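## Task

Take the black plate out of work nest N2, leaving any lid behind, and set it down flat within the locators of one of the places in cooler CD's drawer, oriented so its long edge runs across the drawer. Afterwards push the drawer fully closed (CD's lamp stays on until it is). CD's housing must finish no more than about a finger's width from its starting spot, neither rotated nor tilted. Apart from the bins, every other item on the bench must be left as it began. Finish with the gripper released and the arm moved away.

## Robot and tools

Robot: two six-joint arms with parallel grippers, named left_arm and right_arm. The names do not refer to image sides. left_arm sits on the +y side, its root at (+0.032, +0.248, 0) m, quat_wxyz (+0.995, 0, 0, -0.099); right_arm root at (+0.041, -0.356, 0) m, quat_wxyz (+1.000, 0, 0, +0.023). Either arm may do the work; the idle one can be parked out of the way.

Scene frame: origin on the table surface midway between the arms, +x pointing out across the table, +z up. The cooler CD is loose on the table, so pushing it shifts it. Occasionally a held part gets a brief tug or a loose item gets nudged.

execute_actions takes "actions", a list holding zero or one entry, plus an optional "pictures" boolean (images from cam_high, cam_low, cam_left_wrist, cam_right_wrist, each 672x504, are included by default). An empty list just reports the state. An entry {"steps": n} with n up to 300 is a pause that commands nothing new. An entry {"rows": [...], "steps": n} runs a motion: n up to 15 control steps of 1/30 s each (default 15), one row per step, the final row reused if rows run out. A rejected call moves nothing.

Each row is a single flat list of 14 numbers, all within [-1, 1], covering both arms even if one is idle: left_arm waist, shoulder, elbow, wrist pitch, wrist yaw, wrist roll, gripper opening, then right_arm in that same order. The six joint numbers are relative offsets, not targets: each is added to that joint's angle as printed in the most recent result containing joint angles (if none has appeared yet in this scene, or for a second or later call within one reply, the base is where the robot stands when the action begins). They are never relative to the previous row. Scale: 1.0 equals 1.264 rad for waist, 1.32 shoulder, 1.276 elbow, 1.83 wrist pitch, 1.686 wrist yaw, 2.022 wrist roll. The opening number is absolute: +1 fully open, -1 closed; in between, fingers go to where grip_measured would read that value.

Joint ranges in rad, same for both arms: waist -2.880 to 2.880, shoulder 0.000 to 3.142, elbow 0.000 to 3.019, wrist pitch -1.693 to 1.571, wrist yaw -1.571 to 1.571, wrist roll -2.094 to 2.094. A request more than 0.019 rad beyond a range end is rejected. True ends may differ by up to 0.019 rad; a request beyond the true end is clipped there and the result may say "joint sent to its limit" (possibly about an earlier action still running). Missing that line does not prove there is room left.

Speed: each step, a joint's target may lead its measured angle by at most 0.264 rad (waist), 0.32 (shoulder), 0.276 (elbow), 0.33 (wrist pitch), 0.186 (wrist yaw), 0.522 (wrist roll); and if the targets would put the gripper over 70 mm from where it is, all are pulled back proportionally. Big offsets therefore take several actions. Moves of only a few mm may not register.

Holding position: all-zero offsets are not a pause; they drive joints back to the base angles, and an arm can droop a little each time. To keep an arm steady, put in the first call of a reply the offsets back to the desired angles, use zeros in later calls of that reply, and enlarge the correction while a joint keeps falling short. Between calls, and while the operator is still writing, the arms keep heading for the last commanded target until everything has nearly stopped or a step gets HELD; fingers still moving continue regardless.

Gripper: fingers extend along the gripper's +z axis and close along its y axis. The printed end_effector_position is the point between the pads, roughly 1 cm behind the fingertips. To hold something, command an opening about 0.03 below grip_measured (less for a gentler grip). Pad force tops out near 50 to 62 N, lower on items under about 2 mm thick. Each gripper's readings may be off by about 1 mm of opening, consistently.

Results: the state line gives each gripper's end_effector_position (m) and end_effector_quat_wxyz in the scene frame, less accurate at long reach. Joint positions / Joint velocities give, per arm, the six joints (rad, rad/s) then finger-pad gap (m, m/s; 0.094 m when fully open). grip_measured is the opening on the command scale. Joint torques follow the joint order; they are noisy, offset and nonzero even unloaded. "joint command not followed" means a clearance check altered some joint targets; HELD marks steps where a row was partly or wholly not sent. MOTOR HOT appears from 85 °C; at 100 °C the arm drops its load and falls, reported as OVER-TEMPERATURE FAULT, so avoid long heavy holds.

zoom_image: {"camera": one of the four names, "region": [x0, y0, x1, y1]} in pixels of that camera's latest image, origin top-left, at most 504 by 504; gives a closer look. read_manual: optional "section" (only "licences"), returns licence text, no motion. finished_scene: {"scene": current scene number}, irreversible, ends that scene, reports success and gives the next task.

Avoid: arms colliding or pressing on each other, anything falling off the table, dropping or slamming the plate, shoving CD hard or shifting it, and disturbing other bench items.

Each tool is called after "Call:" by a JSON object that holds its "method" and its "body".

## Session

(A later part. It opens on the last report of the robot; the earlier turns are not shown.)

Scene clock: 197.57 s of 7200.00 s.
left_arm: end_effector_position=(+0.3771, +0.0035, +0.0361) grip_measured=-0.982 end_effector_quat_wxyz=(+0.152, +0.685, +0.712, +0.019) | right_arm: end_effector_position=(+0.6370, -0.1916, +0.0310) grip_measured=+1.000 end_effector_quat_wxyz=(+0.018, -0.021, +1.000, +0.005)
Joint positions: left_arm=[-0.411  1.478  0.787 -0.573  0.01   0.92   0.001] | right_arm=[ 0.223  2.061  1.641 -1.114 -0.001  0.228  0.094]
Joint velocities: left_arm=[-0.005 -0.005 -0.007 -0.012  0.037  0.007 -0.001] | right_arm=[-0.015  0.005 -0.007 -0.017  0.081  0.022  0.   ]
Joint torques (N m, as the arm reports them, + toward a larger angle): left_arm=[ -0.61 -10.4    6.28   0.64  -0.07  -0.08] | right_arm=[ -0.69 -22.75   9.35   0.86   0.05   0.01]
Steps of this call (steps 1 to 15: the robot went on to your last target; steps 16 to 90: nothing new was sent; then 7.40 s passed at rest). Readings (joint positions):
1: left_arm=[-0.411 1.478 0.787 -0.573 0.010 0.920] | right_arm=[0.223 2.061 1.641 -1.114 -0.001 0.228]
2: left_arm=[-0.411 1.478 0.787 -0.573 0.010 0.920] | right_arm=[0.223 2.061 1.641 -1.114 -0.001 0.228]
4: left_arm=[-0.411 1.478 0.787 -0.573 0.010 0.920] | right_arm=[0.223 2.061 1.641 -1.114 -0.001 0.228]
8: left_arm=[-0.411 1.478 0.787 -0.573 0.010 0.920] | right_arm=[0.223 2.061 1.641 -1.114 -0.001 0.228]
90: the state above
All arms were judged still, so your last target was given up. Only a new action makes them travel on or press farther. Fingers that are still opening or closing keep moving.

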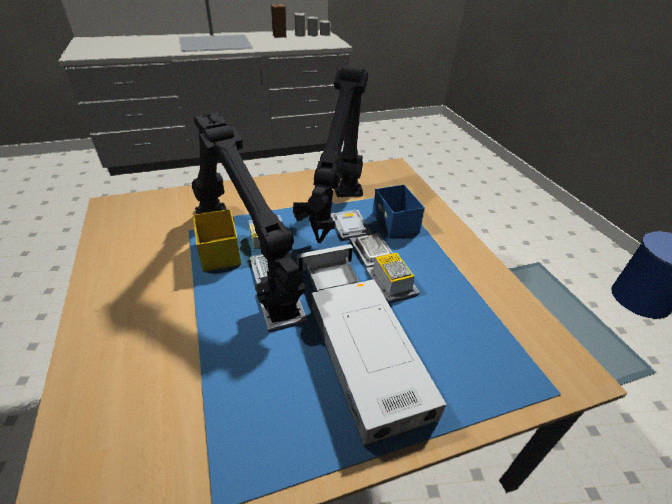

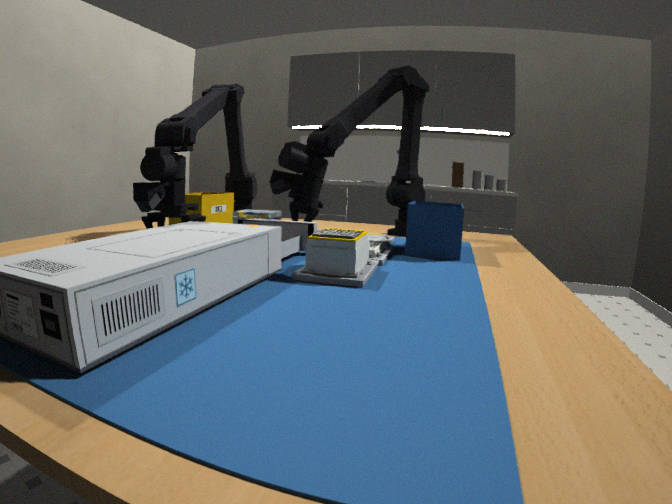

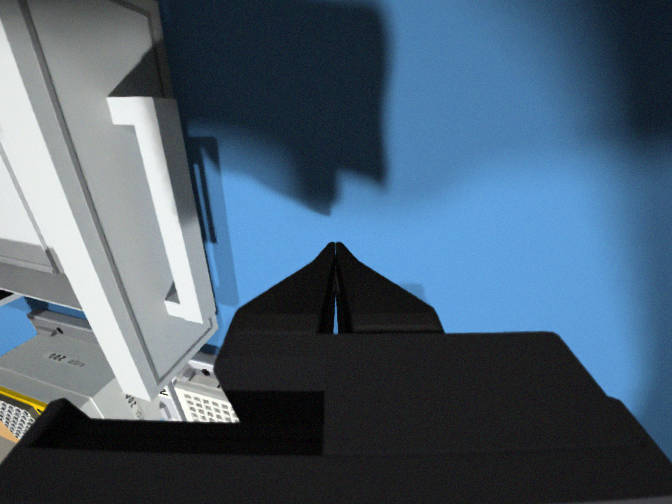

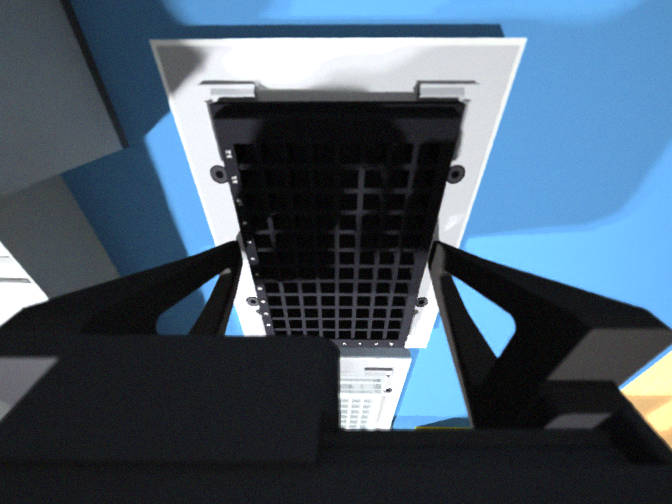

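Call:
{"method": "execute_actions", "body": {"actions": [{"rows": [[0,0,0,0,0,0,-1,0,0,0,0,0,0,0.96],[0,0,0,0,0,0,-1,0,0,0,0,0,0,0.92],[0,0,0,0,0,0,-1,0,0,0,0,0,0,0.89],[0,0,0,0,0,0,-1,0,0,0,0,0,0,0.86],[0,0,0,0,0,0,-1,0,0,0,0,0,0,0.84],[0,0,0,0,0,0,-1,0,0,0,0,0,0,0.82],[0,0,0,0,0,0,-1,0,0,0,0,0,0,0.81],[0,0,0,0,0,0,-1,0,0,0,0,0,0,0.80],[0,0,0,0,0,0,-1,0,0,0,0,0,0,0.79],[0,0,0,0,0,0,-1,0,0,0,0,0,0,0.78],[0,0,0,0,0,0,-1,0,0,0,0,0,0,0.77],[0,0,0,0,0,0,-1,0,0,0,0,0,0,0.76],[0,0,0,0,0,0,-1,0,0,0,0,0,0,0.76],[0,0,0,0,0,0,-1,0,0,0,0,0,0,0.76],[0,0,0,0,0,0,-1,0,0,0,0,0,0,0.76]], "steps": 15}]}}

Scene clock: 202.37 s of 7200.00 s.
left_arm: end_effector_position=(+0.3771, +0.0035, +0.0361) grip_measured=-0.982 end_effector_quat_wxyz=(+0.152, +0.685, +0.712, +0.019) | right_arm: end_effector_position=(+0.6371, -0.1919, +0.0310) grip_measured=+0.779 end_effector_quat_wxyz=(+0.018, -0.020, +1.000, +0.005)
Joint positions: left_arm=[-0.411  1.478  0.787 -0.573  0.01   0.92   0.001] | right_arm=[ 0.222  2.061  1.641 -1.114 -0.     0.228  0.084]
Joint velocities: left_arm=[-0.005 -0.005  0.002  0.002  0.051  0.037  0.   ] | right_arm=[-0.015  0.005 -0.017 -0.012 -0.022  0.051  0.   ]
Joint torques (N m, as the arm reports them, + toward a larger angle): left_arm=[ -0.89 -10.3    6.33   0.63  -0.06  -0.09] | right_arm=[ -0.85 -22.72   9.42   0.29   0.04   0.01]
Steps of this call (steps 1 to 90: nothing new was sent; then 1.30 s passed at rest; steps 91 to 105: all 15 steps of this action). Readings (joint positions):
91: left_arm=[-0.411 1.478 0.787 -0.573 0.010 0.920] | right_arm=[0.223 2.061 1.641 -1.114 -0.001 0.228]
92: left_arm=[-0.411 1.478 0.787 -0.573 0.010 0.920] | right_arm=[0.223 2.061 1.641 -1.114 -0.001 0.228]
94: left_arm=[-0.411 1.478 0.787 -0.573 0.010 0.920] | right_arm=[0.223 2.061 1.641 -1.114 -0.001 0.228]
98: left_arm=[-0.411 1.478 0.787 -0.573 0.010 0.920] | right_arm=[0.222 2.061 1.641 -1.114 -0.000 0.228]
105: the state above

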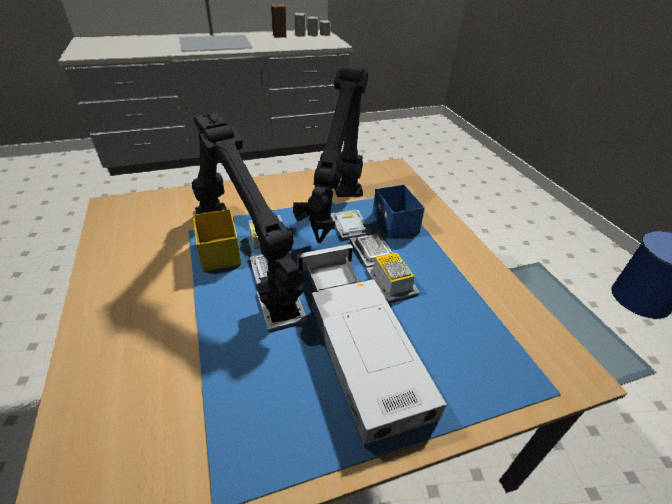

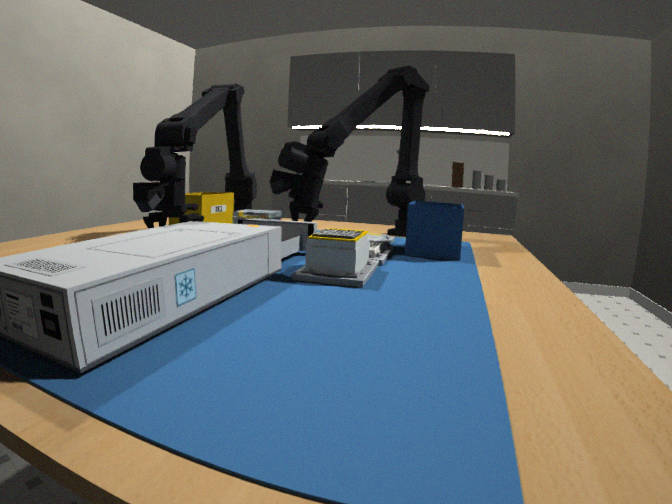

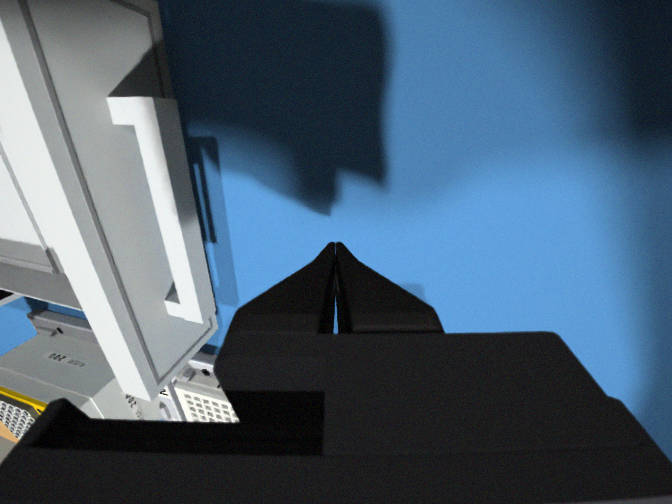

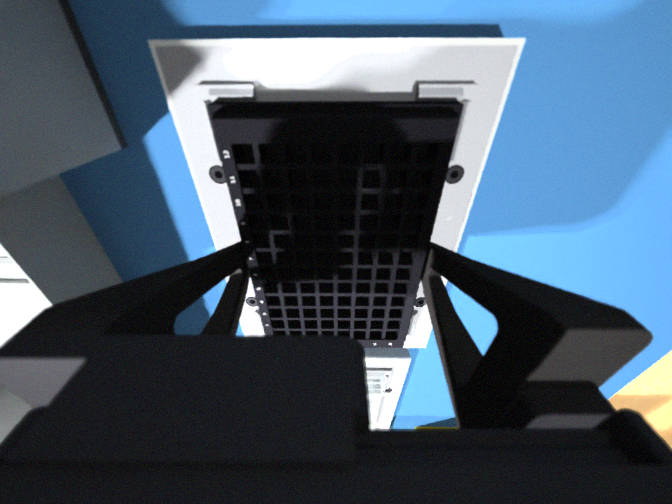

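Call:
{"method": "zoom_image", "body": {"camera": "cam_right_wrist", "region": [190, 70, 490, 350]}}

Call:
{"method": "execute_actions", "body": {"actions": [], "pictures": false}}

Region (190, 70, 490, 350) of cam_right_wrist's 672x504 image, scaled by 1.680, with more detail than that image has; it fills the top 470 rows of this view, and the rest is white.

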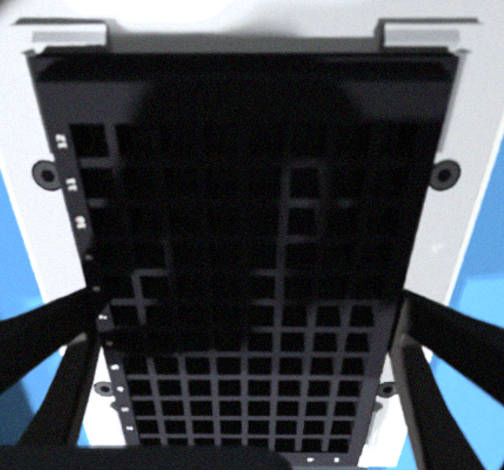

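Scene clock: 206.00 s of 7200.00 s.
left_arm: end_effector_position=(+0.3771, +0.0035, +0.0361) grip_measured=-0.982 end_effector_quat_wxyz=(+0.152, +0.685, +0.712, +0.019) | right_arm: end_effector_position=(+0.6371, -0.1919, +0.0310) grip_measured=+0.779 end_effector_quat_wxyz=(+0.018, -0.020, +1.000, +0.005)
Joint positions: left_arm=[-0.411  1.478  0.787 -0.573  0.01   0.92   0.001] | right_arm=[ 0.222  2.061  1.641 -1.114 -0.     0.228  0.084]
Joint velocities: left_arm=[ 0.015 -0.005 -0.002  0.002 -0.066  0.007  0.001] | right_arm=[-0.015  0.005 -0.007 -0.002  0.037 -0.095 -0.   ]
Joint torques (N m, as the arm reports them, + toward a larger angle): left_arm=[ -0.82 -10.43   6.3    0.62  -0.07  -0.1 ] | right_arm=[ -0.74 -22.76   9.41   0.33   0.04   0.01]
Steps of this call (steps 1 to 15: the robot went on to your last target; steps 16 to 90: nothing new was sent; then 0.63 s passed at rest). Readings (joint positions):
1: left_arm=[-0.411 1.478 0.787 -0.573 0.010 0.920] | right_arm=[0.222 2.061 1.641 -1.114 -0.000 0.228]
2: left_arm=[-0.411 1.478 0.787 -0.573 0.010 0.920] | right_arm=[0.222 2.061 1.641 -1.114 -0.000 0.228]
4: left_arm=[-0.411 1.478 0.787 -0.573 0.010 0.920] | right_arm=[0.222 2.061 1.641 -1.114 -0.000 0.228]
8: left_arm=[-0.411 1.478 0.787 -0.573 0.010 0.920] | right_arm=[0.222 2.061 1.641 -1.114 -0.000 0.228]
90: the state above
All arms were judged still, so your last target was given up. Only a new action makes them travel on or press farther. Fingers that are still opening or closing keep moving.

Call:
{"method": "execute_actions", "body": {"actions": [{"rows": [[0,0,0,0,0,0,-1,0,-0.004,0.005,-0.002,0,0,0.75],[0,0,0,0,0,0,-1,0,-0.0090,0.014,-0.004,0,0,0.745],[0,0,0,0,0,0,-1,0,-0.0142,0.022,-0.0067,0,0,0.745],[0,0,0,0,0,0,-1,0,-0.0197,0.031,-0.0111,0,0,0.745],[0,0,0,0,0,0,-1,0,-0.0260,0.0390,-0.0181,0,0,0.745],[0,0,0,0,0,0,-1,0,-0.0329,0.0475,-0.0279,0,0,0.745],[0,0,0,0,0,0,-1,0,-0.0398,0.0581,-0.0398,0,0,0.745],[0,0,0,0,0,0,-1,0,-0.0467,0.0702,-0.0530,0,0,0.745],[0,0,0,0,0,0,-1,0,-0.0530,0.0830,-0.0668,0,0,0.745],[0,0,0,0,0,0,-1,0,-0.0585,0.0958,-0.0806,0,0,0.745],[0,0,0,0,0,0,-1,0,-0.0628,0.1079,-0.0934,0,0,0.745],[0,0,0,0,0,0,-1,0,-0.0657,0.1185,-0.1047,0,0,0.745],[0,0,0,0,0,0,-1,0,-0.0667,0.1270,-0.1137,0,0,0.745],[0,0,0,0,0,0,-1,0,-0.0667,0.1327,-0.1196,0,0,0.745],[0,0,0,0,0,0,-1,0,-0.0667,0.1347,-0.1218,0,0,0.745]], "steps": 15}], "pictures": false}}

Call:
{"method": "execute_actions", "body": {"actions": [{"steps": 12}]}}

Scene clock: 269.60 s of 7200.00 s.
left_arm: end_effector_position=(+0.3771, +0.0035, +0.0361) grip_measured=-0.982 end_effector_quat_wxyz=(+0.152, +0.685, +0.712, +0.019) | right_arm: end_effector_position=(+0.6377, -0.1917, +0.1106) grip_measured=+0.777 end_effector_quat_wxyz=(+0.014, -0.020, +1.000, +0.004)
Joint positions: left_arm=[-0.411  1.478  0.787 -0.573  0.01   0.92   0.001] | right_arm=[ 0.222  1.998  1.758 -1.302 -0.     0.228  0.083]
Joint velocities: left_arm=[ 0.005  0.005 -0.002 -0.012  0.081 -0.022  0.001] | right_arm=[-0.005 -0.317  0.364 -0.325  0.007 -0.066 -0.   ]
Joint torques (N m, as the arm reports them, + toward a larger angle): left_arm=[ -0.81 -10.39   6.27   0.65  -0.06  -0.09] | right_arm=[ -0.56 -22.96  13.    -0.08   0.06   0.02]
Steps of this call (steps 1 to 90: nothing new was sent; then 60.10 s passed at rest; steps 91 to 105: all 15 steps of this action). Readings (joint positions):
91: left_arm=[-0.411 1.478 0.787 -0.573 0.010 0.920] | right_arm=[0.222 2.061 1.641 -1.114 -0.000 0.228]
92: left_arm=[-0.411 1.478 0.787 -0.573 0.010 0.920] | right_arm=[0.222 2.061 1.641 -1.114 -0.000 0.228]
94: left_arm=[-0.411 1.478 0.787 -0.573 0.010 0.920] | right_arm=[0.222 2.060 1.641 -1.115 -0.000 0.228]
98: left_arm=[-0.411 1.478 0.787 -0.573 0.010 0.920] | right_arm=[0.222 2.053 1.660 -1.157 -0.000 0.228]
105: the state above

Scene clock: 270.00 s of 7200.00 s.
left_arm: end_effector_position=(+0.3771, +0.0035, +0.0361) grip_measured=-0.982 end_effector_quat_wxyz=(+0.152, +0.685, +0.712, +0.019) | right_arm: end_effector_position=(+0.6422, -0.1905, +0.1469) grip_measured=+0.777 end_effector_quat_wxyz=(+0.038, -0.020, +0.999, +0.010)
Joint positions: left_arm=[-0.411  1.478  0.787 -0.573  0.01   0.92   0.001] | right_arm=[ 0.222  1.956  1.788 -1.324 -0.     0.228  0.083]
Joint velocities: left_arm=[-0.015 -0.005 -0.002 -0.002 -0.007 -0.007 -0.   ] | right_arm=[-0.005 -0.015 -0.017  0.002 -0.066 -0.051  0.   ]
Joint torques (N m, as the arm reports them, + toward a larger angle): left_arm=[ -0.72 -10.46   6.27   0.72  -0.06  -0.08] | right_arm=[ -0.81 -20.53  12.67  -0.19   0.06   0.01]
Steps of this call (steps 1 to 12: the robot went on to your last target). Readings (joint positions):
1: left_arm=[-0.411 1.478 0.787 -0.573 0.010 0.920] | right_arm=[0.222 1.987 1.769 -1.311 -0.000 0.228]
2: left_arm=[-0.411 1.478 0.787 -0.573 0.010 0.920] | right_arm=[0.222 1.978 1.777 -1.315 -0.000 0.228]
4: left_arm=[-0.411 1.478 0.787 -0.573 0.010 0.920] | right_arm=[0.222 1.962 1.786 -1.319 -0.000 0.228]
8: left_arm=[-0.411 1.478 0.787 -0.573 0.010 0.920] | right_arm=[0.222 1.955 1.788 -1.323 -0.000 0.228]
12: the state above

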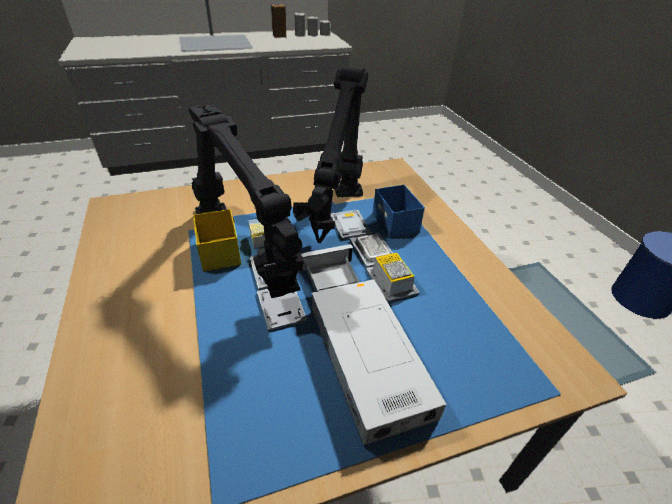

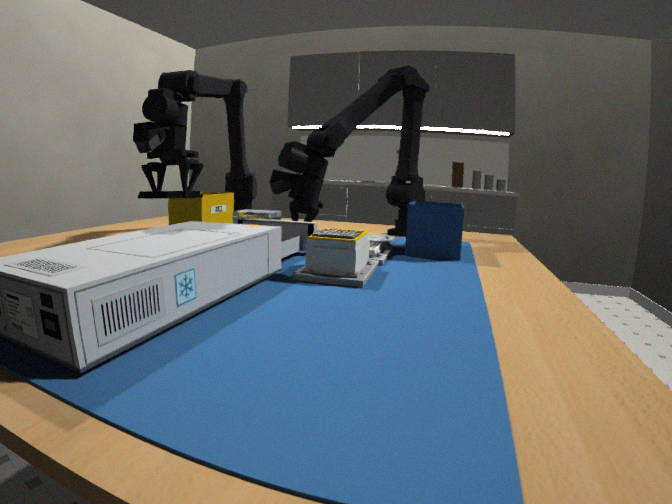

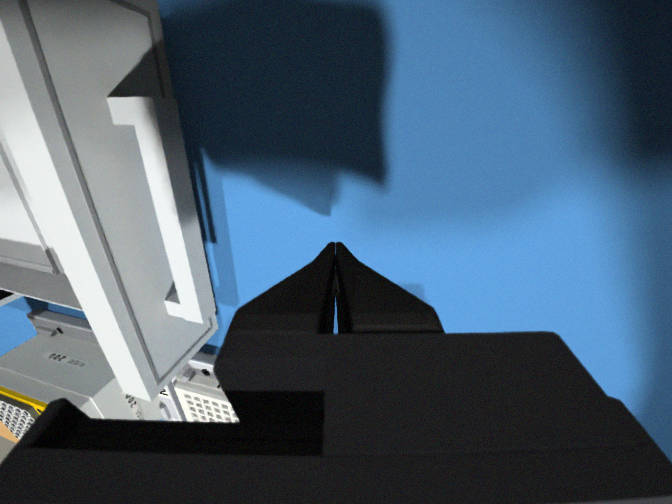

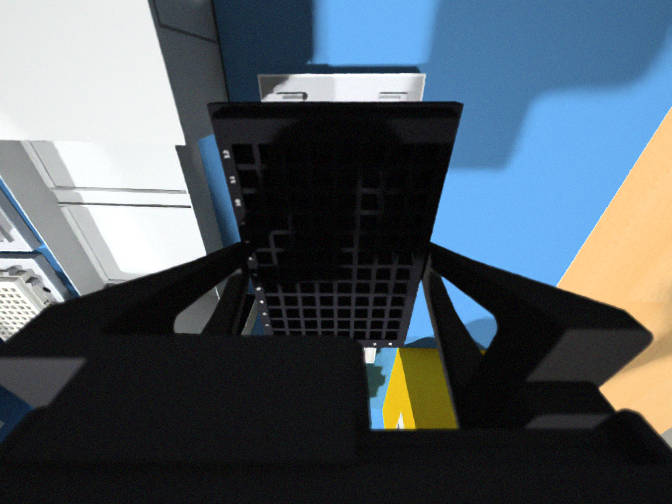

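Call:
{"method": "zoom_image", "body": {"camera": "cam_right_wrist", "region": [190, 70, 490, 350]}}

Call:
{"method": "zoom_image", "body": {"camera": "cam_low", "region": [110, 130, 250, 235]}}

Call:
{"method": "zoom_image", "body": {"camera": "cam_right_wrist", "region": [0, 100, 260, 330]}}

Region (190, 70, 490, 350) of cam_right_wrist's 672x504 image, scaled by 1.680, with more detail than that image has; it fills the top 470 rows of this view, and the rest is white.

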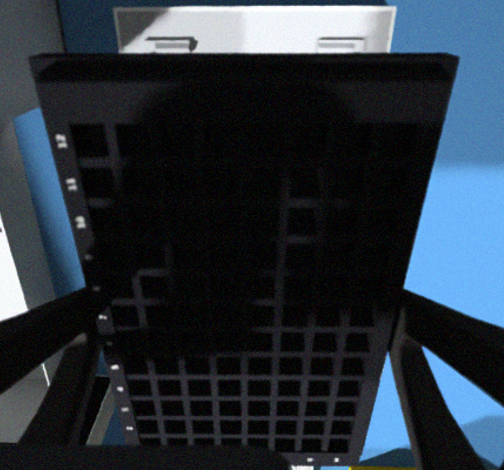

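Region (110, 130, 250, 235) of cam_low's 672x504 image, scaled by 3.600, with more detail than that image has; it fills the top 378 rows of this view, and the rest is white.

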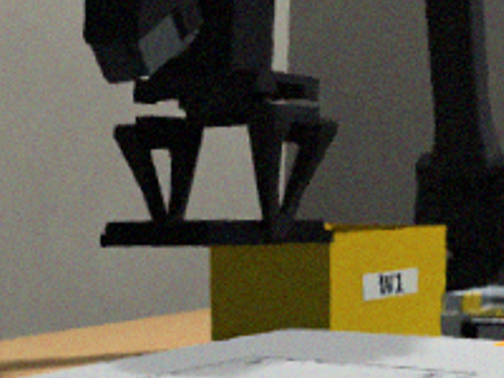

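Region (0, 100, 260, 330) of cam_right_wrist's 672x504 image, scaled by 1.938, with more detail than that image has; it fills the top 446 rows of this view, and the rest is white.

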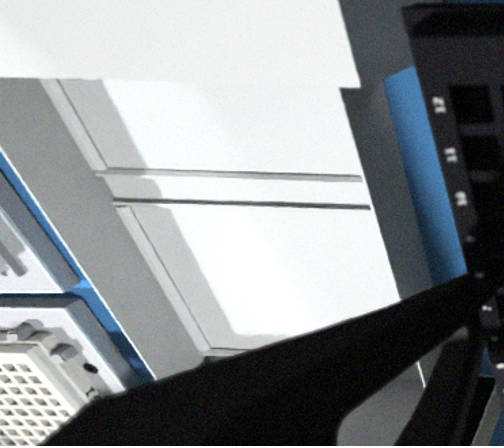

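Call:
{"method": "execute_actions", "body": {"actions": [{"rows": [[0,0,0,0,0,0,-1,0.004,0,0.012,0,0,-0.0070,0.745],[0,0,0,0,0,0,-1,0.0096,0,0.012,0,0,-0.0128,0.745],[0,0,0,0,0,0,-1,0.0135,0,0.012,0,0,-0.0222,0.745],[0,0,0,0,0,0,-1,0.0188,0,0.012,0,0,-0.0349,0.745],[0,0,0,0,0,0,-1,0.0253,0,0.012,0,0,-0.0506,0.745],[0,0,0,0,0,0,-1,0.0329,0,0.012,0,0,-0.0691,0.745],[0,0,0,0,0,0,-1,0.0416,0,0.012,0,0,-0.0900,0.745],[0,0,0,0,0,0,-1,0.0512,0,0.012,0,0,-0.1131,0.745],[0,0,0,0,0,0,-1,0.0615,0,0.012,0,0,-0.1382,0.745],[0,0,0,0,0,0,-1,0.0726,0,0.012,0,0,-0.1649,0.745],[0,0,0,0,0,0,-1,0.0842,0,0.012,0,0,-0.1929,0.745],[0,0,0,0,0,0,-1,0.0963,0,0.012,0,0,-0.2221,0.745],[0,0,0,0,0,0,-1,0.1087,0,0.012,0,0,-0.2520,0.745],[0,0,0,0,0,0,-1,0.1214,0,0.012,0,0,-0.2826,0.745],[0,0,0,0,0,0,-1,0.1341,0,0.012,0,0,-0.3134,0.745]], "steps": 15}], "pictures": false}}

Call:
{"method": "execute_actions", "body": {"actions": [{"rows": [[0,0,0,0,0,0,-1,0.0544,0.008,0.012,0,0,-0.1842,0.745],[0,0,0,0,0,0,-1,0.0671,0.0150,0.012,0,0,-0.2147,0.745],[0,0,0,0,0,0,-1,0.0795,0.0187,0.012,0,0,-0.2447,0.745],[0,0,0,0,0,0,-1,0.0916,0.0211,0.012,0,0,-0.2739,0.745],[0,0,0,0,0,0,-1,0.1032,0.0240,0.012,0,0,-0.3019,0.745],[0,0,0,0,0,0,-1,0.1143,0.0272,0.012,0,0,-0.3286,0.745],[0,0,0,0,0,0,-1,0.1246,0.0305,0.012,0,0,-0.3536,0.745],[0,0,0,0,0,0,-1,0.1342,0.0339,0.012,0,0,-0.3767,0.745],[0,0,0,0,0,0,-1,0.1429,0.0372,0.012,0,0,-0.3977,0.745],[0,0,0,0,0,0,-1,0.1505,0.0404,0.012,0,0,-0.4161,0.745],[0,0,0,0,0,0,-1,0.1570,0.0433,0.012,0,0,-0.4319,0.745],[0,0,0,0,0,0,-1,0.1623,0.0457,0.012,0,0,-0.4446,0.745],[0,0,0,0,0,0,-1,0.1662,0.0476,0.012,0,0,-0.4540,0.745],[0,0,0,0,0,0,-1,0.1686,0.0488,0.012,0,0,-0.4598,0.745],[0,0,0,0,0,0,-1,0.1695,0.0492,0.012,0,0,-0.4618,0.745]], "steps": 15}], "pictures": false}}

Call:
{"method": "execute_actions", "body": {"actions": [{"steps": 18}]}}

Scene clock: 329.67 s of 7200.00 s.
left_arm: end_effector_position=(+0.3771, +0.0035, +0.0361) grip_measured=-0.982 end_effector_quat_wxyz=(+0.152, +0.685, +0.712, +0.019) | right_arm: end_effector_position=(+0.6175, -0.1184, +0.1469) grip_measured=+0.777 end_effector_quat_wxyz=(+0.039, -0.278, +0.960, +0.004)
Joint positions: left_arm=[-0.411  1.478  0.787 -0.573  0.01   0.92   0.001] | right_arm=[ 0.345  1.956  1.788 -1.324 -0.    -0.173  0.083]
Joint velocities: left_arm=[ 0.015 -0.015  0.017  0.007  0.022 -0.037 -0.001] | right_arm=[ 0.562 -0.005  0.002 -0.007 -0.007 -1.516  0.001]
Joint torques (N m, as the arm reports them, + toward a larger angle): left_arm=[ -0.69 -10.31   6.31   0.65  -0.08  -0.09] | right_arm=[  0.48 -22.15  11.75   0.38   0.04  -0.05]
Steps of this call (steps 1 to 30: the robot went on to your last target; steps 31 to 90: nothing new was sent; then 56.17 s passed at rest; steps 91 to 105: all 15 steps of this action). Readings (joint positions):
91: left_arm=[-0.411 1.478 0.787 -0.573 0.010 0.920] | right_arm=[0.222 1.956 1.788 -1.324 -0.000 0.227]
92: left_arm=[-0.411 1.478 0.787 -0.573 0.010 0.920] | right_arm=[0.223 1.956 1.788 -1.324 -0.000 0.225]
94: left_arm=[-0.411 1.478 0.787 -0.573 0.010 0.920] | right_arm=[0.225 1.956 1.788 -1.324 -0.000 0.210]
98: left_arm=[-0.411 1.478 0.787 -0.573 0.010 0.920] | right_arm=[0.243 1.956 1.788 -1.324 -0.000 0.129]
105: the state above

Scene clock: 330.17 s of 7200.00 s.
left_arm: end_effector_position=(+0.3771, +0.0035, +0.0361) grip_measured=-0.982 end_effector_quat_wxyz=(+0.152, +0.685, +0.712, +0.019) | right_arm: end_effector_position=(+0.5516, +0.0024, +0.1261) grip_measured=+0.777 end_effector_quat_wxyz=(-0.022, +0.716, -0.697, +0.004)
Joint positions: left_arm=[-0.411  1.478  0.787 -0.573  0.01   0.92   0.001] | right_arm=[ 0.566  1.991  1.788 -1.324 -0.    -0.985  0.083]
Joint velocities: left_arm=[ 0.015 -0.015 -0.012  0.017 -0.037 -0.007 -0.001] | right_arm=[ 0.103  0.151 -0.012 -0.007 -0.037 -0.784  0.   ]
Joint torques (N m, as the arm reports them, + toward a larger angle): left_arm=[ -0.75 -10.37   6.27   0.71  -0.07  -0.08] | right_arm=[ -2.41 -20.53  11.67   0.29  -0.07  -0.06]
Steps of this call (steps 1 to 15: all 15 steps of this action). Readings (joint positions):
1: left_arm=[-0.411 1.478 0.787 -0.573 0.010 0.920] | right_arm=[0.365 1.956 1.788 -1.324 -0.000 -0.239]
2: left_arm=[-0.411 1.478 0.787 -0.573 0.010 0.920] | right_arm=[0.385 1.956 1.788 -1.324 -0.000 -0.308]
4: left_arm=[-0.411 1.478 0.787 -0.573 0.010 0.920] | right_arm=[0.426 1.956 1.788 -1.324 -0.000 -0.442]
8: left_arm=[-0.411 1.478 0.787 -0.573 0.010 0.920] | right_arm=[0.499 1.961 1.788 -1.324 -0.000 -0.686]
15: the state above

Scene clock: 330.77 s of 7200.00 s.
left_arm: end_effector_position=(+0.3771, +0.0035, +0.0361) grip_measured=-0.982 end_effector_quat_wxyz=(+0.152, +0.685, +0.712, +0.019) | right_arm: end_effector_position=(+0.5520, +0.0016, +0.1187) grip_measured=+0.777 end_effector_quat_wxyz=(-0.015, +0.753, -0.658, +0.004)
Joint positions: left_arm=[-0.411  1.478  0.787 -0.573  0.01   0.92   0.001] | right_arm=[ 0.564  2.003  1.788 -1.324 -0.    -1.095  0.083]
Joint velocities: left_arm=[ 0.005 -0.015 -0.007  0.007  0.037  0.007 -0.001] | right_arm=[-0.015 -0.005  0.007 -0.007  0.007 -0.051  0.001]
Joint torques (N m, as the arm reports them, + toward a larger angle): left_arm=[ -0.52 -10.27   6.28   0.61  -0.06  -0.1 ] | right_arm=[ -1.14 -20.48  11.62   0.26  -0.08  -0.07]
Steps of this call (steps 1 to 18: the robot went on to your last target). Readings (joint positions):
1: left_arm=[-0.411 1.478 0.787 -0.573 0.010 0.920] | right_arm=[0.569 1.995 1.788 -1.324 -0.000 -1.008]
2: left_arm=[-0.411 1.478 0.787 -0.573 0.010 0.920] | right_arm=[0.569 1.999 1.788 -1.324 -0.000 -1.026]
4: left_arm=[-0.411 1.478 0.787 -0.573 0.010 0.920] | right_arm=[0.568 2.003 1.788 -1.324 -0.000 -1.052]
8: left_arm=[-0.411 1.478 0.787 -0.573 0.010 0.920] | right_arm=[0.565 2.003 1.788 -1.324 -0.000 -1.079]
18: the state above

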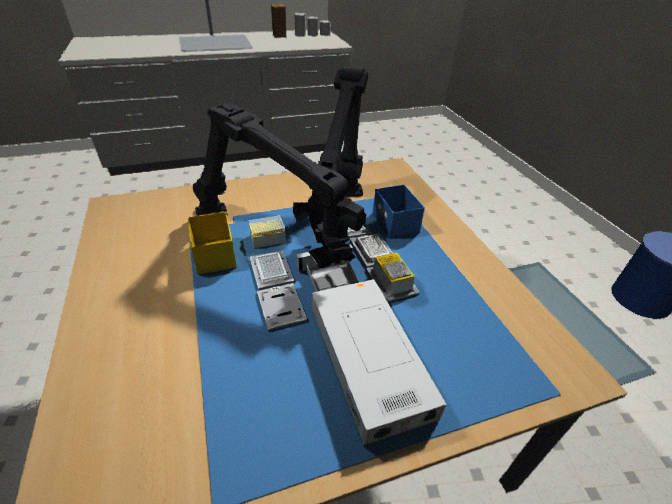

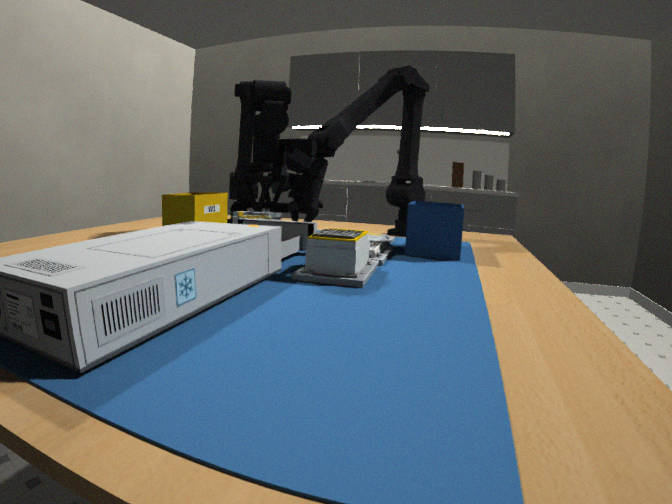

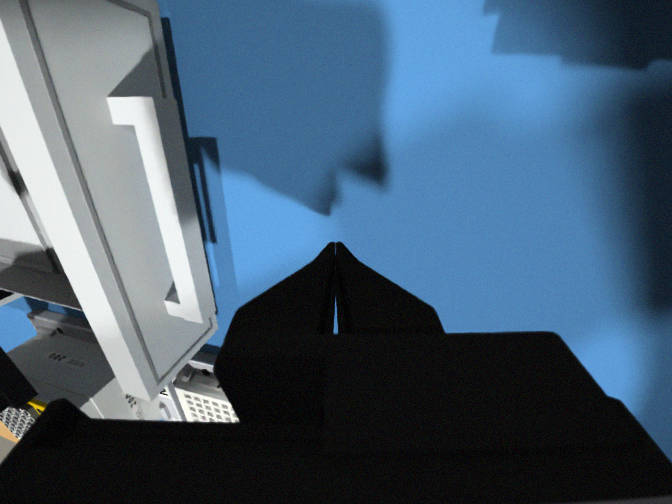

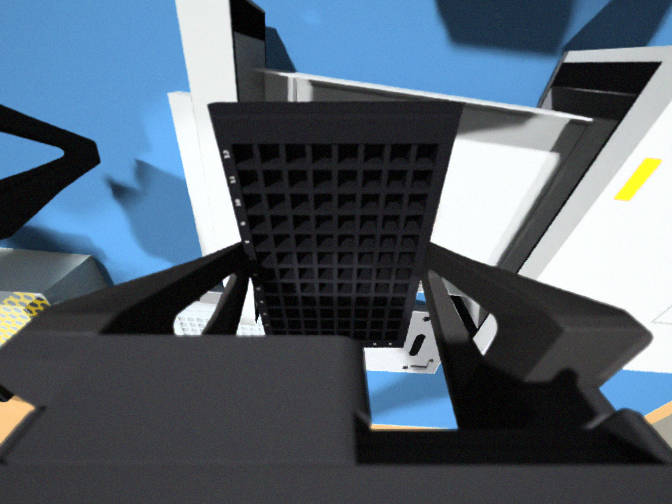

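Call:
{"method": "zoom_image", "body": {"camera": "cam_right_wrist", "region": [160, 0, 620, 200]}}

Call:
{"method": "zoom_image", "body": {"camera": "cam_right_wrist", "region": [220, 40, 420, 120]}}

Call:
{"method": "execute_actions", "body": {"actions": [], "pictures": false}}

Region (160, 0, 620, 200) of cam_right_wrist's 672x504 image, scaled by 1.096, with more detail than that image has; it fills the top 219 rows of this view, and the rest is white.

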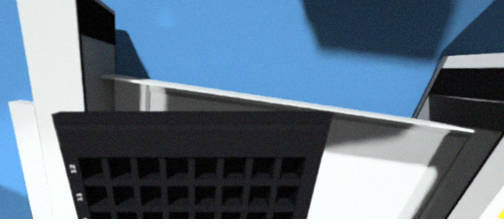

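Region (220, 40, 420, 120) of cam_right_wrist's 672x504 image, scaled by 2.520, with more detail than that image has; it fills the top 202 rows of this view, and the rest is white.

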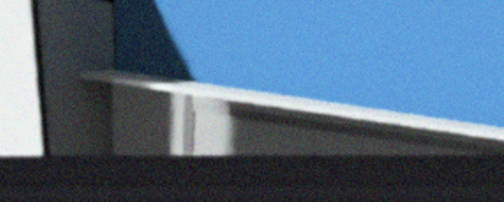

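Scene clock: 336.53 s of 7200.00 s.
left_arm: end_effector_position=(+0.3771, +0.0035, +0.0361) grip_measured=-0.982 end_effector_quat_wxyz=(+0.152, +0.685, +0.712, +0.019) | right_arm: end_effector_position=(+0.5520, +0.0016, +0.1187) grip_measured=+0.777 end_effector_quat_wxyz=(-0.015, +0.754, -0.657, +0.004)
Joint positions: left_arm=[-0.411  1.478  0.787 -0.573  0.01   0.92   0.001] | right_arm=[ 0.564  2.003  1.788 -1.324 -0.    -1.097  0.083]
Joint velocities: left_arm=[-0.015 -0.005  0.007  0.022 -0.007 -0.051 -0.   ] | right_arm=[ 0.005 -0.005 -0.012  0.012 -0.051 -0.007  0.001]
Joint torques (N m, as the arm reports them, + toward a larger angle): left_arm=[ -0.72 -10.38   6.36   0.69  -0.07  -0.09] | right_arm=[ -1.27 -20.84  11.54   0.27  -0.08  -0.08]
Steps of this call (steps 1 to 15: the robot went on to your last target; steps 16 to 90: nothing new was sent; then 2.77 s passed at rest). Readings (joint positions):
1: left_arm=[-0.411 1.478 0.787 -0.573 0.010 0.920] | right_arm=[0.564 2.003 1.788 -1.324 -0.000 -1.096]
2: left_arm=[-0.411 1.478 0.787 -0.573 0.010 0.920] | right_arm=[0.564 2.003 1.788 -1.324 -0.000 -1.096]
4: left_arm=[-0.411 1.478 0.787 -0.573 0.010 0.920] | right_arm=[0.564 2.003 1.788 -1.324 -0.000 -1.096]
8: left_arm=[-0.411 1.478 0.787 -0.573 0.010 0.920] | right_arm=[0.564 2.003 1.788 -1.324 -0.000 -1.097]
90: the state above
All arms were judged still, so your last target was given up. Only a new action makes them travel on or press farther. Fingers that are still opening or closing keep moving.

Call:
{"method": "zoom_image", "body": {"camera": "cam_right_wrist", "region": [240, 55, 340, 110]}}

Call:
{"method": "zoom_image", "body": {"camera": "cam_right_wrist", "region": [320, 60, 480, 130]}}

Call:
{"method": "zoom_image", "body": {"camera": "cam_right_wrist", "region": [400, 80, 600, 300]}}

Region (240, 55, 340, 110) of cam_right_wrist's 672x504 image, scaled by 5.040, with more detail than that image has; it fills the top 277 rows of this view, and the rest is white.

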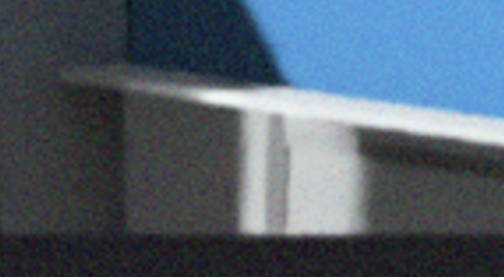

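Region (320, 60, 480, 130) of cam_right_wrist's 672x504 image, scaled by 3.150, with more detail than that image has; it fills the top 220 rows of this view, and the rest is white.

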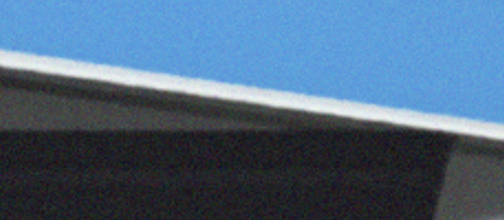

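Region (400, 80, 600, 300) of cam_right_wrist's 672x504 image, scaled by 2.291, with more detail than that image has; it fills the left 458 columns of this view, and the rest is white.

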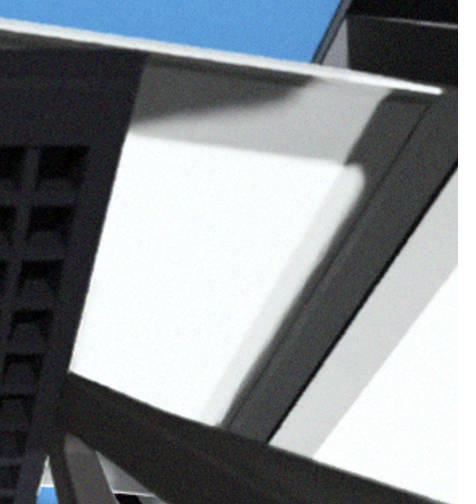

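Call:
{"method": "execute_actions", "body": {"actions": [{"rows": [[0,0,0,0,0,0,-1,-0.0050,0.007,0.004,0.004,0,0.0073,0.745],[0,0,0,0,0,0,-1,-0.0077,0.0140,-0.0010,0.0090,0,0.0134,0.745],[0,0,0,0,0,0,-1,-0.0092,0.0178,-0.0030,0.0125,0,0.0220,0.745],[0,0,0,0,0,0,-1,-0.0111,0.0207,-0.0054,0.0163,0,0.0320,0.745],[0,0,0,0,0,0,-1,-0.0131,0.0240,-0.0082,0.0206,0,0.0419,0.745],[0,0,0,0,0,0,-1,-0.0150,0.0278,-0.0112,0.0255,0,0.0505,0.745],[0,0,0,0,0,0,-1,-0.0169,0.0317,-0.0143,0.0306,0,0.0566,0.745],[0,0,0,0,0,0,-1,-0.0184,0.0357,-0.0174,0.0358,0,0.0589,0.745],[0,0,0,0,0,0,-1,-0.0194,0.0397,-0.0205,0.0409,0,0.0589,0.745],[0,0,0,0,0,0,-1,-0.0198,0.0434,-0.0235,0.0458,0,0.0589,0.745],[0,0,0,0,0,0,-1,-0.0198,0.0468,-0.0261,0.0501,0,0.0589,0.745],[0,0,0,0,0,0,-1,-0.0198,0.0496,-0.0284,0.0539,0,0.0589,0.745],[0,0,0,0,0,0,-1,-0.0198,0.0519,-0.0302,0.0568,0,0.0589,0.745],[0,0,0,0,0,0,-1,-0.0198,0.0533,-0.0313,0.0586,0,0.0589,0.745],[0,0,0,0,0,0,-1,-0.0198,0.0538,-0.0317,0.0593,0,0.0589,0.745]], "steps": 15}], "pictures": false}}

Call:
{"method": "execute_actions", "body": {"actions": [{"steps": 14}]}}

Scene clock: 416.97 s of 7200.00 s.
left_arm: end_effector_position=(+0.3771, +0.0035, +0.0361) grip_measured=-0.982 end_effector_quat_wxyz=(+0.152, +0.685, +0.712, +0.019) | right_arm: end_effector_position=(+0.5669, -0.0054, +0.0827) grip_measured=+0.777 end_effector_quat_wxyz=(-0.023, +0.712, -0.702, +0.004)
Joint positions: left_arm=[-0.411  1.478  0.787 -0.573  0.01   0.92   0.001] | right_arm=[ 0.542  2.041  1.752 -1.235 -0.    -0.997  0.083]
Joint velocities: left_arm=[-0.005 -0.005  0.002 -0.002 -0.022  0.007 -0.001] | right_arm=[-0.034  0.171 -0.081  0.125 -0.066  0.051  0.001]
Joint torques (N m, as the arm reports them, + toward a larger angle): left_arm=[ -0.78 -10.36   6.28   0.64  -0.07  -0.09] | right_arm=[ -1.03 -20.53  10.13   0.83  -0.07   0.11]
Steps of this call (steps 1 to 90: nothing new was sent; then 76.93 s passed at rest; steps 91 to 105: all 15 steps of this action). Readings (joint positions):
91: left_arm=[-0.411 1.478 0.787 -0.573 0.010 0.920] | right_arm=[0.564 2.003 1.788 -1.324 -0.000 -1.096]
92: left_arm=[-0.411 1.478 0.787 -0.573 0.010 0.920] | right_arm=[0.564 2.003 1.788 -1.324 -0.000 -1.094]
94: left_arm=[-0.411 1.478 0.787 -0.573 0.010 0.920] | right_arm=[0.564 2.003 1.787 -1.318 -0.000 -1.080]
98: left_arm=[-0.411 1.478 0.787 -0.573 0.010 0.920] | right_arm=[0.557 2.006 1.776 -1.289 -0.000 -1.033]
105: the state above

Scene clock: 417.43 s of 7200.00 s.
left_arm: end_effector_position=(+0.3771, +0.0035, +0.0361) grip_measured=-0.982 end_effector_quat_wxyz=(+0.152, +0.685, +0.712, +0.019) | right_arm: end_effector_position=(+0.5646, -0.0075, +0.0675) grip_measured=+0.777 end_effector_quat_wxyz=(-0.012, +0.709, -0.705, +0.002)
Joint positions: left_arm=[-0.411  1.478  0.787 -0.573  0.01   0.92   0.001] | right_arm=[ 0.541  2.06   1.742 -1.229 -0.    -0.988  0.083]
Joint velocities: left_arm=[ 0.015 -0.005 -0.002 -0.007  0.007  0.022 -0.001] | right_arm=[-0.024 -0.015  0.017  0.002 -0.007 -0.007 -0.001]
Joint torques (N m, as the arm reports them, + toward a larger angle): left_arm=[ -0.71 -10.35   6.24   0.67  -0.08  -0.1 ] | right_arm=[ -0.6  -22.01  10.27   0.73  -0.07   0.09]
Steps of this call (steps 1 to 14: the robot went on to your last target). Readings (joint positions):
1: left_arm=[-0.411 1.478 0.787 -0.573 0.010 0.920] | right_arm=[0.542 2.047 1.749 -1.233 -0.000 -0.995]
2: left_arm=[-0.411 1.478 0.787 -0.573 0.010 0.920] | right_arm=[0.541 2.052 1.747 -1.231 -0.000 -0.993]
4: left_arm=[-0.411 1.478 0.787 -0.573 0.010 0.920] | right_arm=[0.541 2.059 1.743 -1.230 -0.000 -0.991]
8: left_arm=[-0.411 1.478 0.787 -0.573 0.010 0.920] | right_arm=[0.541 2.060 1.742 -1.230 -0.000 -0.989]
14: the state above

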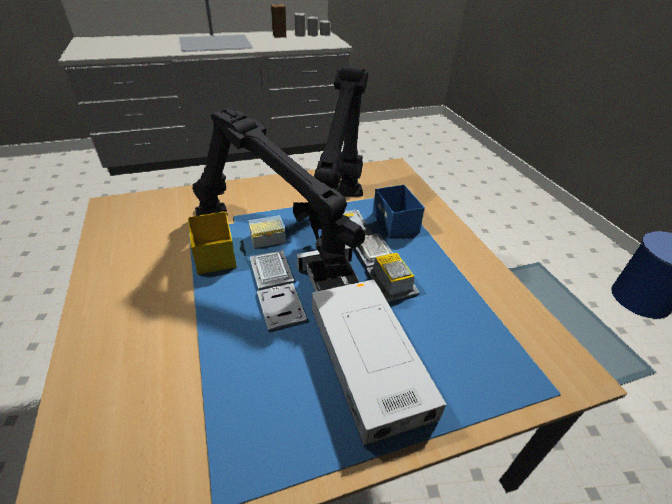

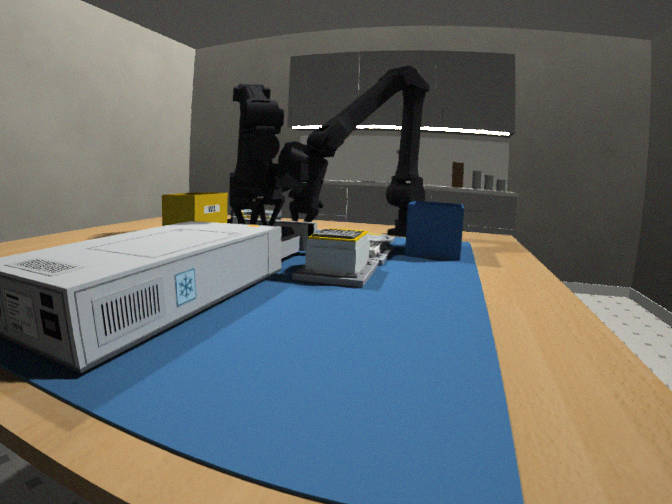

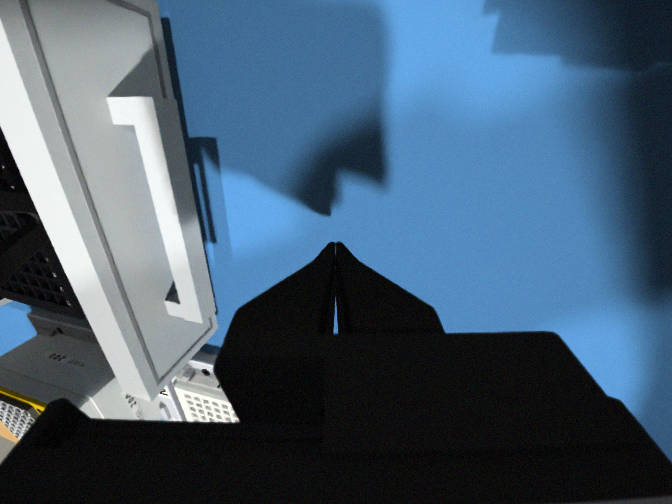

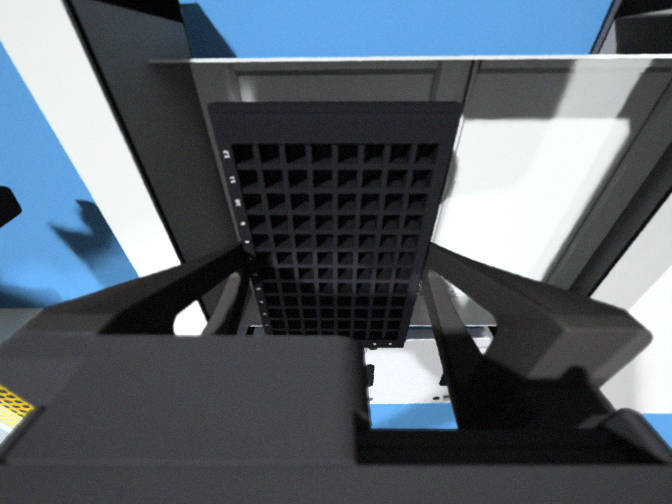

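Call:
{"method": "zoom_image", "body": {"camera": "cam_right_wrist", "region": [180, 45, 300, 115]}}

Call:
{"method": "zoom_image", "body": {"camera": "cam_right_wrist", "region": [380, 45, 500, 115]}}

Call:
{"method": "zoom_image", "body": {"camera": "cam_right_wrist", "region": [220, 280, 520, 360]}}

Region (180, 45, 300, 115) of cam_right_wrist's 672x504 image, scaled by 4.200, with more detail than that image has; it fills the top 294 rows of this view, and the rest is white.

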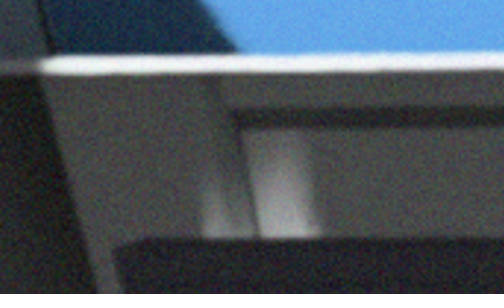

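Region (380, 45, 500, 115) of cam_right_wrist's 672x504 image, scaled by 4.200, with more detail than that image has; it fills the top 294 rows of this view, and the rest is white.

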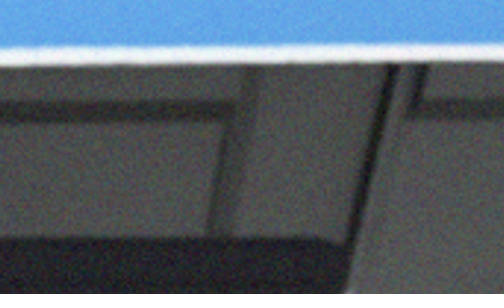

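Region (220, 280, 520, 360) of cam_right_wrist's 672x504 image, scaled by 1.680, with more detail than that image has; it fills the top 134 rows of this view, and the rest is white.

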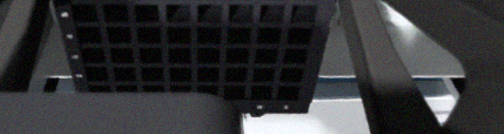

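Call:
{"method": "execute_actions", "body": {"actions": [{"rows": [[0,0,0,0,0,0,-1,0.004,0,0.006,0.004,0,0,0.745],[0,0,0,0,0,0,-1,0.007,0,0.006,0.007,0,0,0.745],[0,0,0,0,0,0,-1,0.009,0,0.006,0.009,0,0,0.745],[0,0,0,0,0,0,-1,0.0100,0,0.006,0.011,0,0,0.745],[0,0,0,0,0,0,-1,0.0105,0,0.006,0.0125,0,0,0.745],[0,0,0,0,0,0,-1,0.0110,0,0.006,0.0135,0,0,0.745],[0,0,0,0,0,0,-1,0.0110,0,0.006,0.0140,0,0,0.745]], "steps": 15}], "pictures": false}}

Scene clock: 443.97 s of 7200.00 s.
left_arm: end_effector_position=(+0.3771, +0.0035, +0.0361) grip_measured=-0.982 end_effector_quat_wxyz=(+0.152, +0.685, +0.712, +0.019) | right_arm: end_effector_position=(+0.5639, -0.0010, +0.0676) grip_measured=+0.777 end_effector_quat_wxyz=(-0.018, +0.712, -0.702, +0.003)
Joint positions: left_arm=[-0.411  1.478  0.787 -0.573  0.01   0.92   0.001] | right_arm=[ 0.55   2.06   1.742 -1.217 -0.    -0.987  0.083]
Joint velocities: left_arm=[-0.005  0.005 -0.002  0.022  0.051 -0.022  0.   ] | right_arm=[ 0.005 -0.015  0.027 -0.002  0.022 -0.022 -0.   ]
Joint torques (N m, as the arm reports them, + toward a larger angle): left_arm=[ -0.7  -10.4    6.33   0.65  -0.05  -0.08] | right_arm=[ -0.25 -23.19  10.52   0.82  -0.06   0.01]
Steps of this call (steps 1 to 30: the robot went on to your last target; steps 31 to 90: nothing new was sent; then 23.03 s passed at rest; steps 91 to 105: all 15 steps of this action). Readings (joint positions):
91: left_arm=[-0.411 1.478 0.787 -0.573 0.010 0.920] | right_arm=[0.541 2.060 1.742 -1.229 -0.000 -0.987]
92: left_arm=[-0.411 1.478 0.787 -0.573 0.010 0.920] | right_arm=[0.541 2.060 1.742 -1.229 -0.000 -0.987]
94: left_arm=[-0.411 1.478 0.787 -0.573 0.010 0.920] | right_arm=[0.542 2.060 1.742 -1.227 -0.000 -0.987]
98: left_arm=[-0.411 1.478 0.787 -0.573 0.010 0.920] | right_arm=[0.546 2.060 1.742 -1.218 -0.000 -0.987]
105: the state above


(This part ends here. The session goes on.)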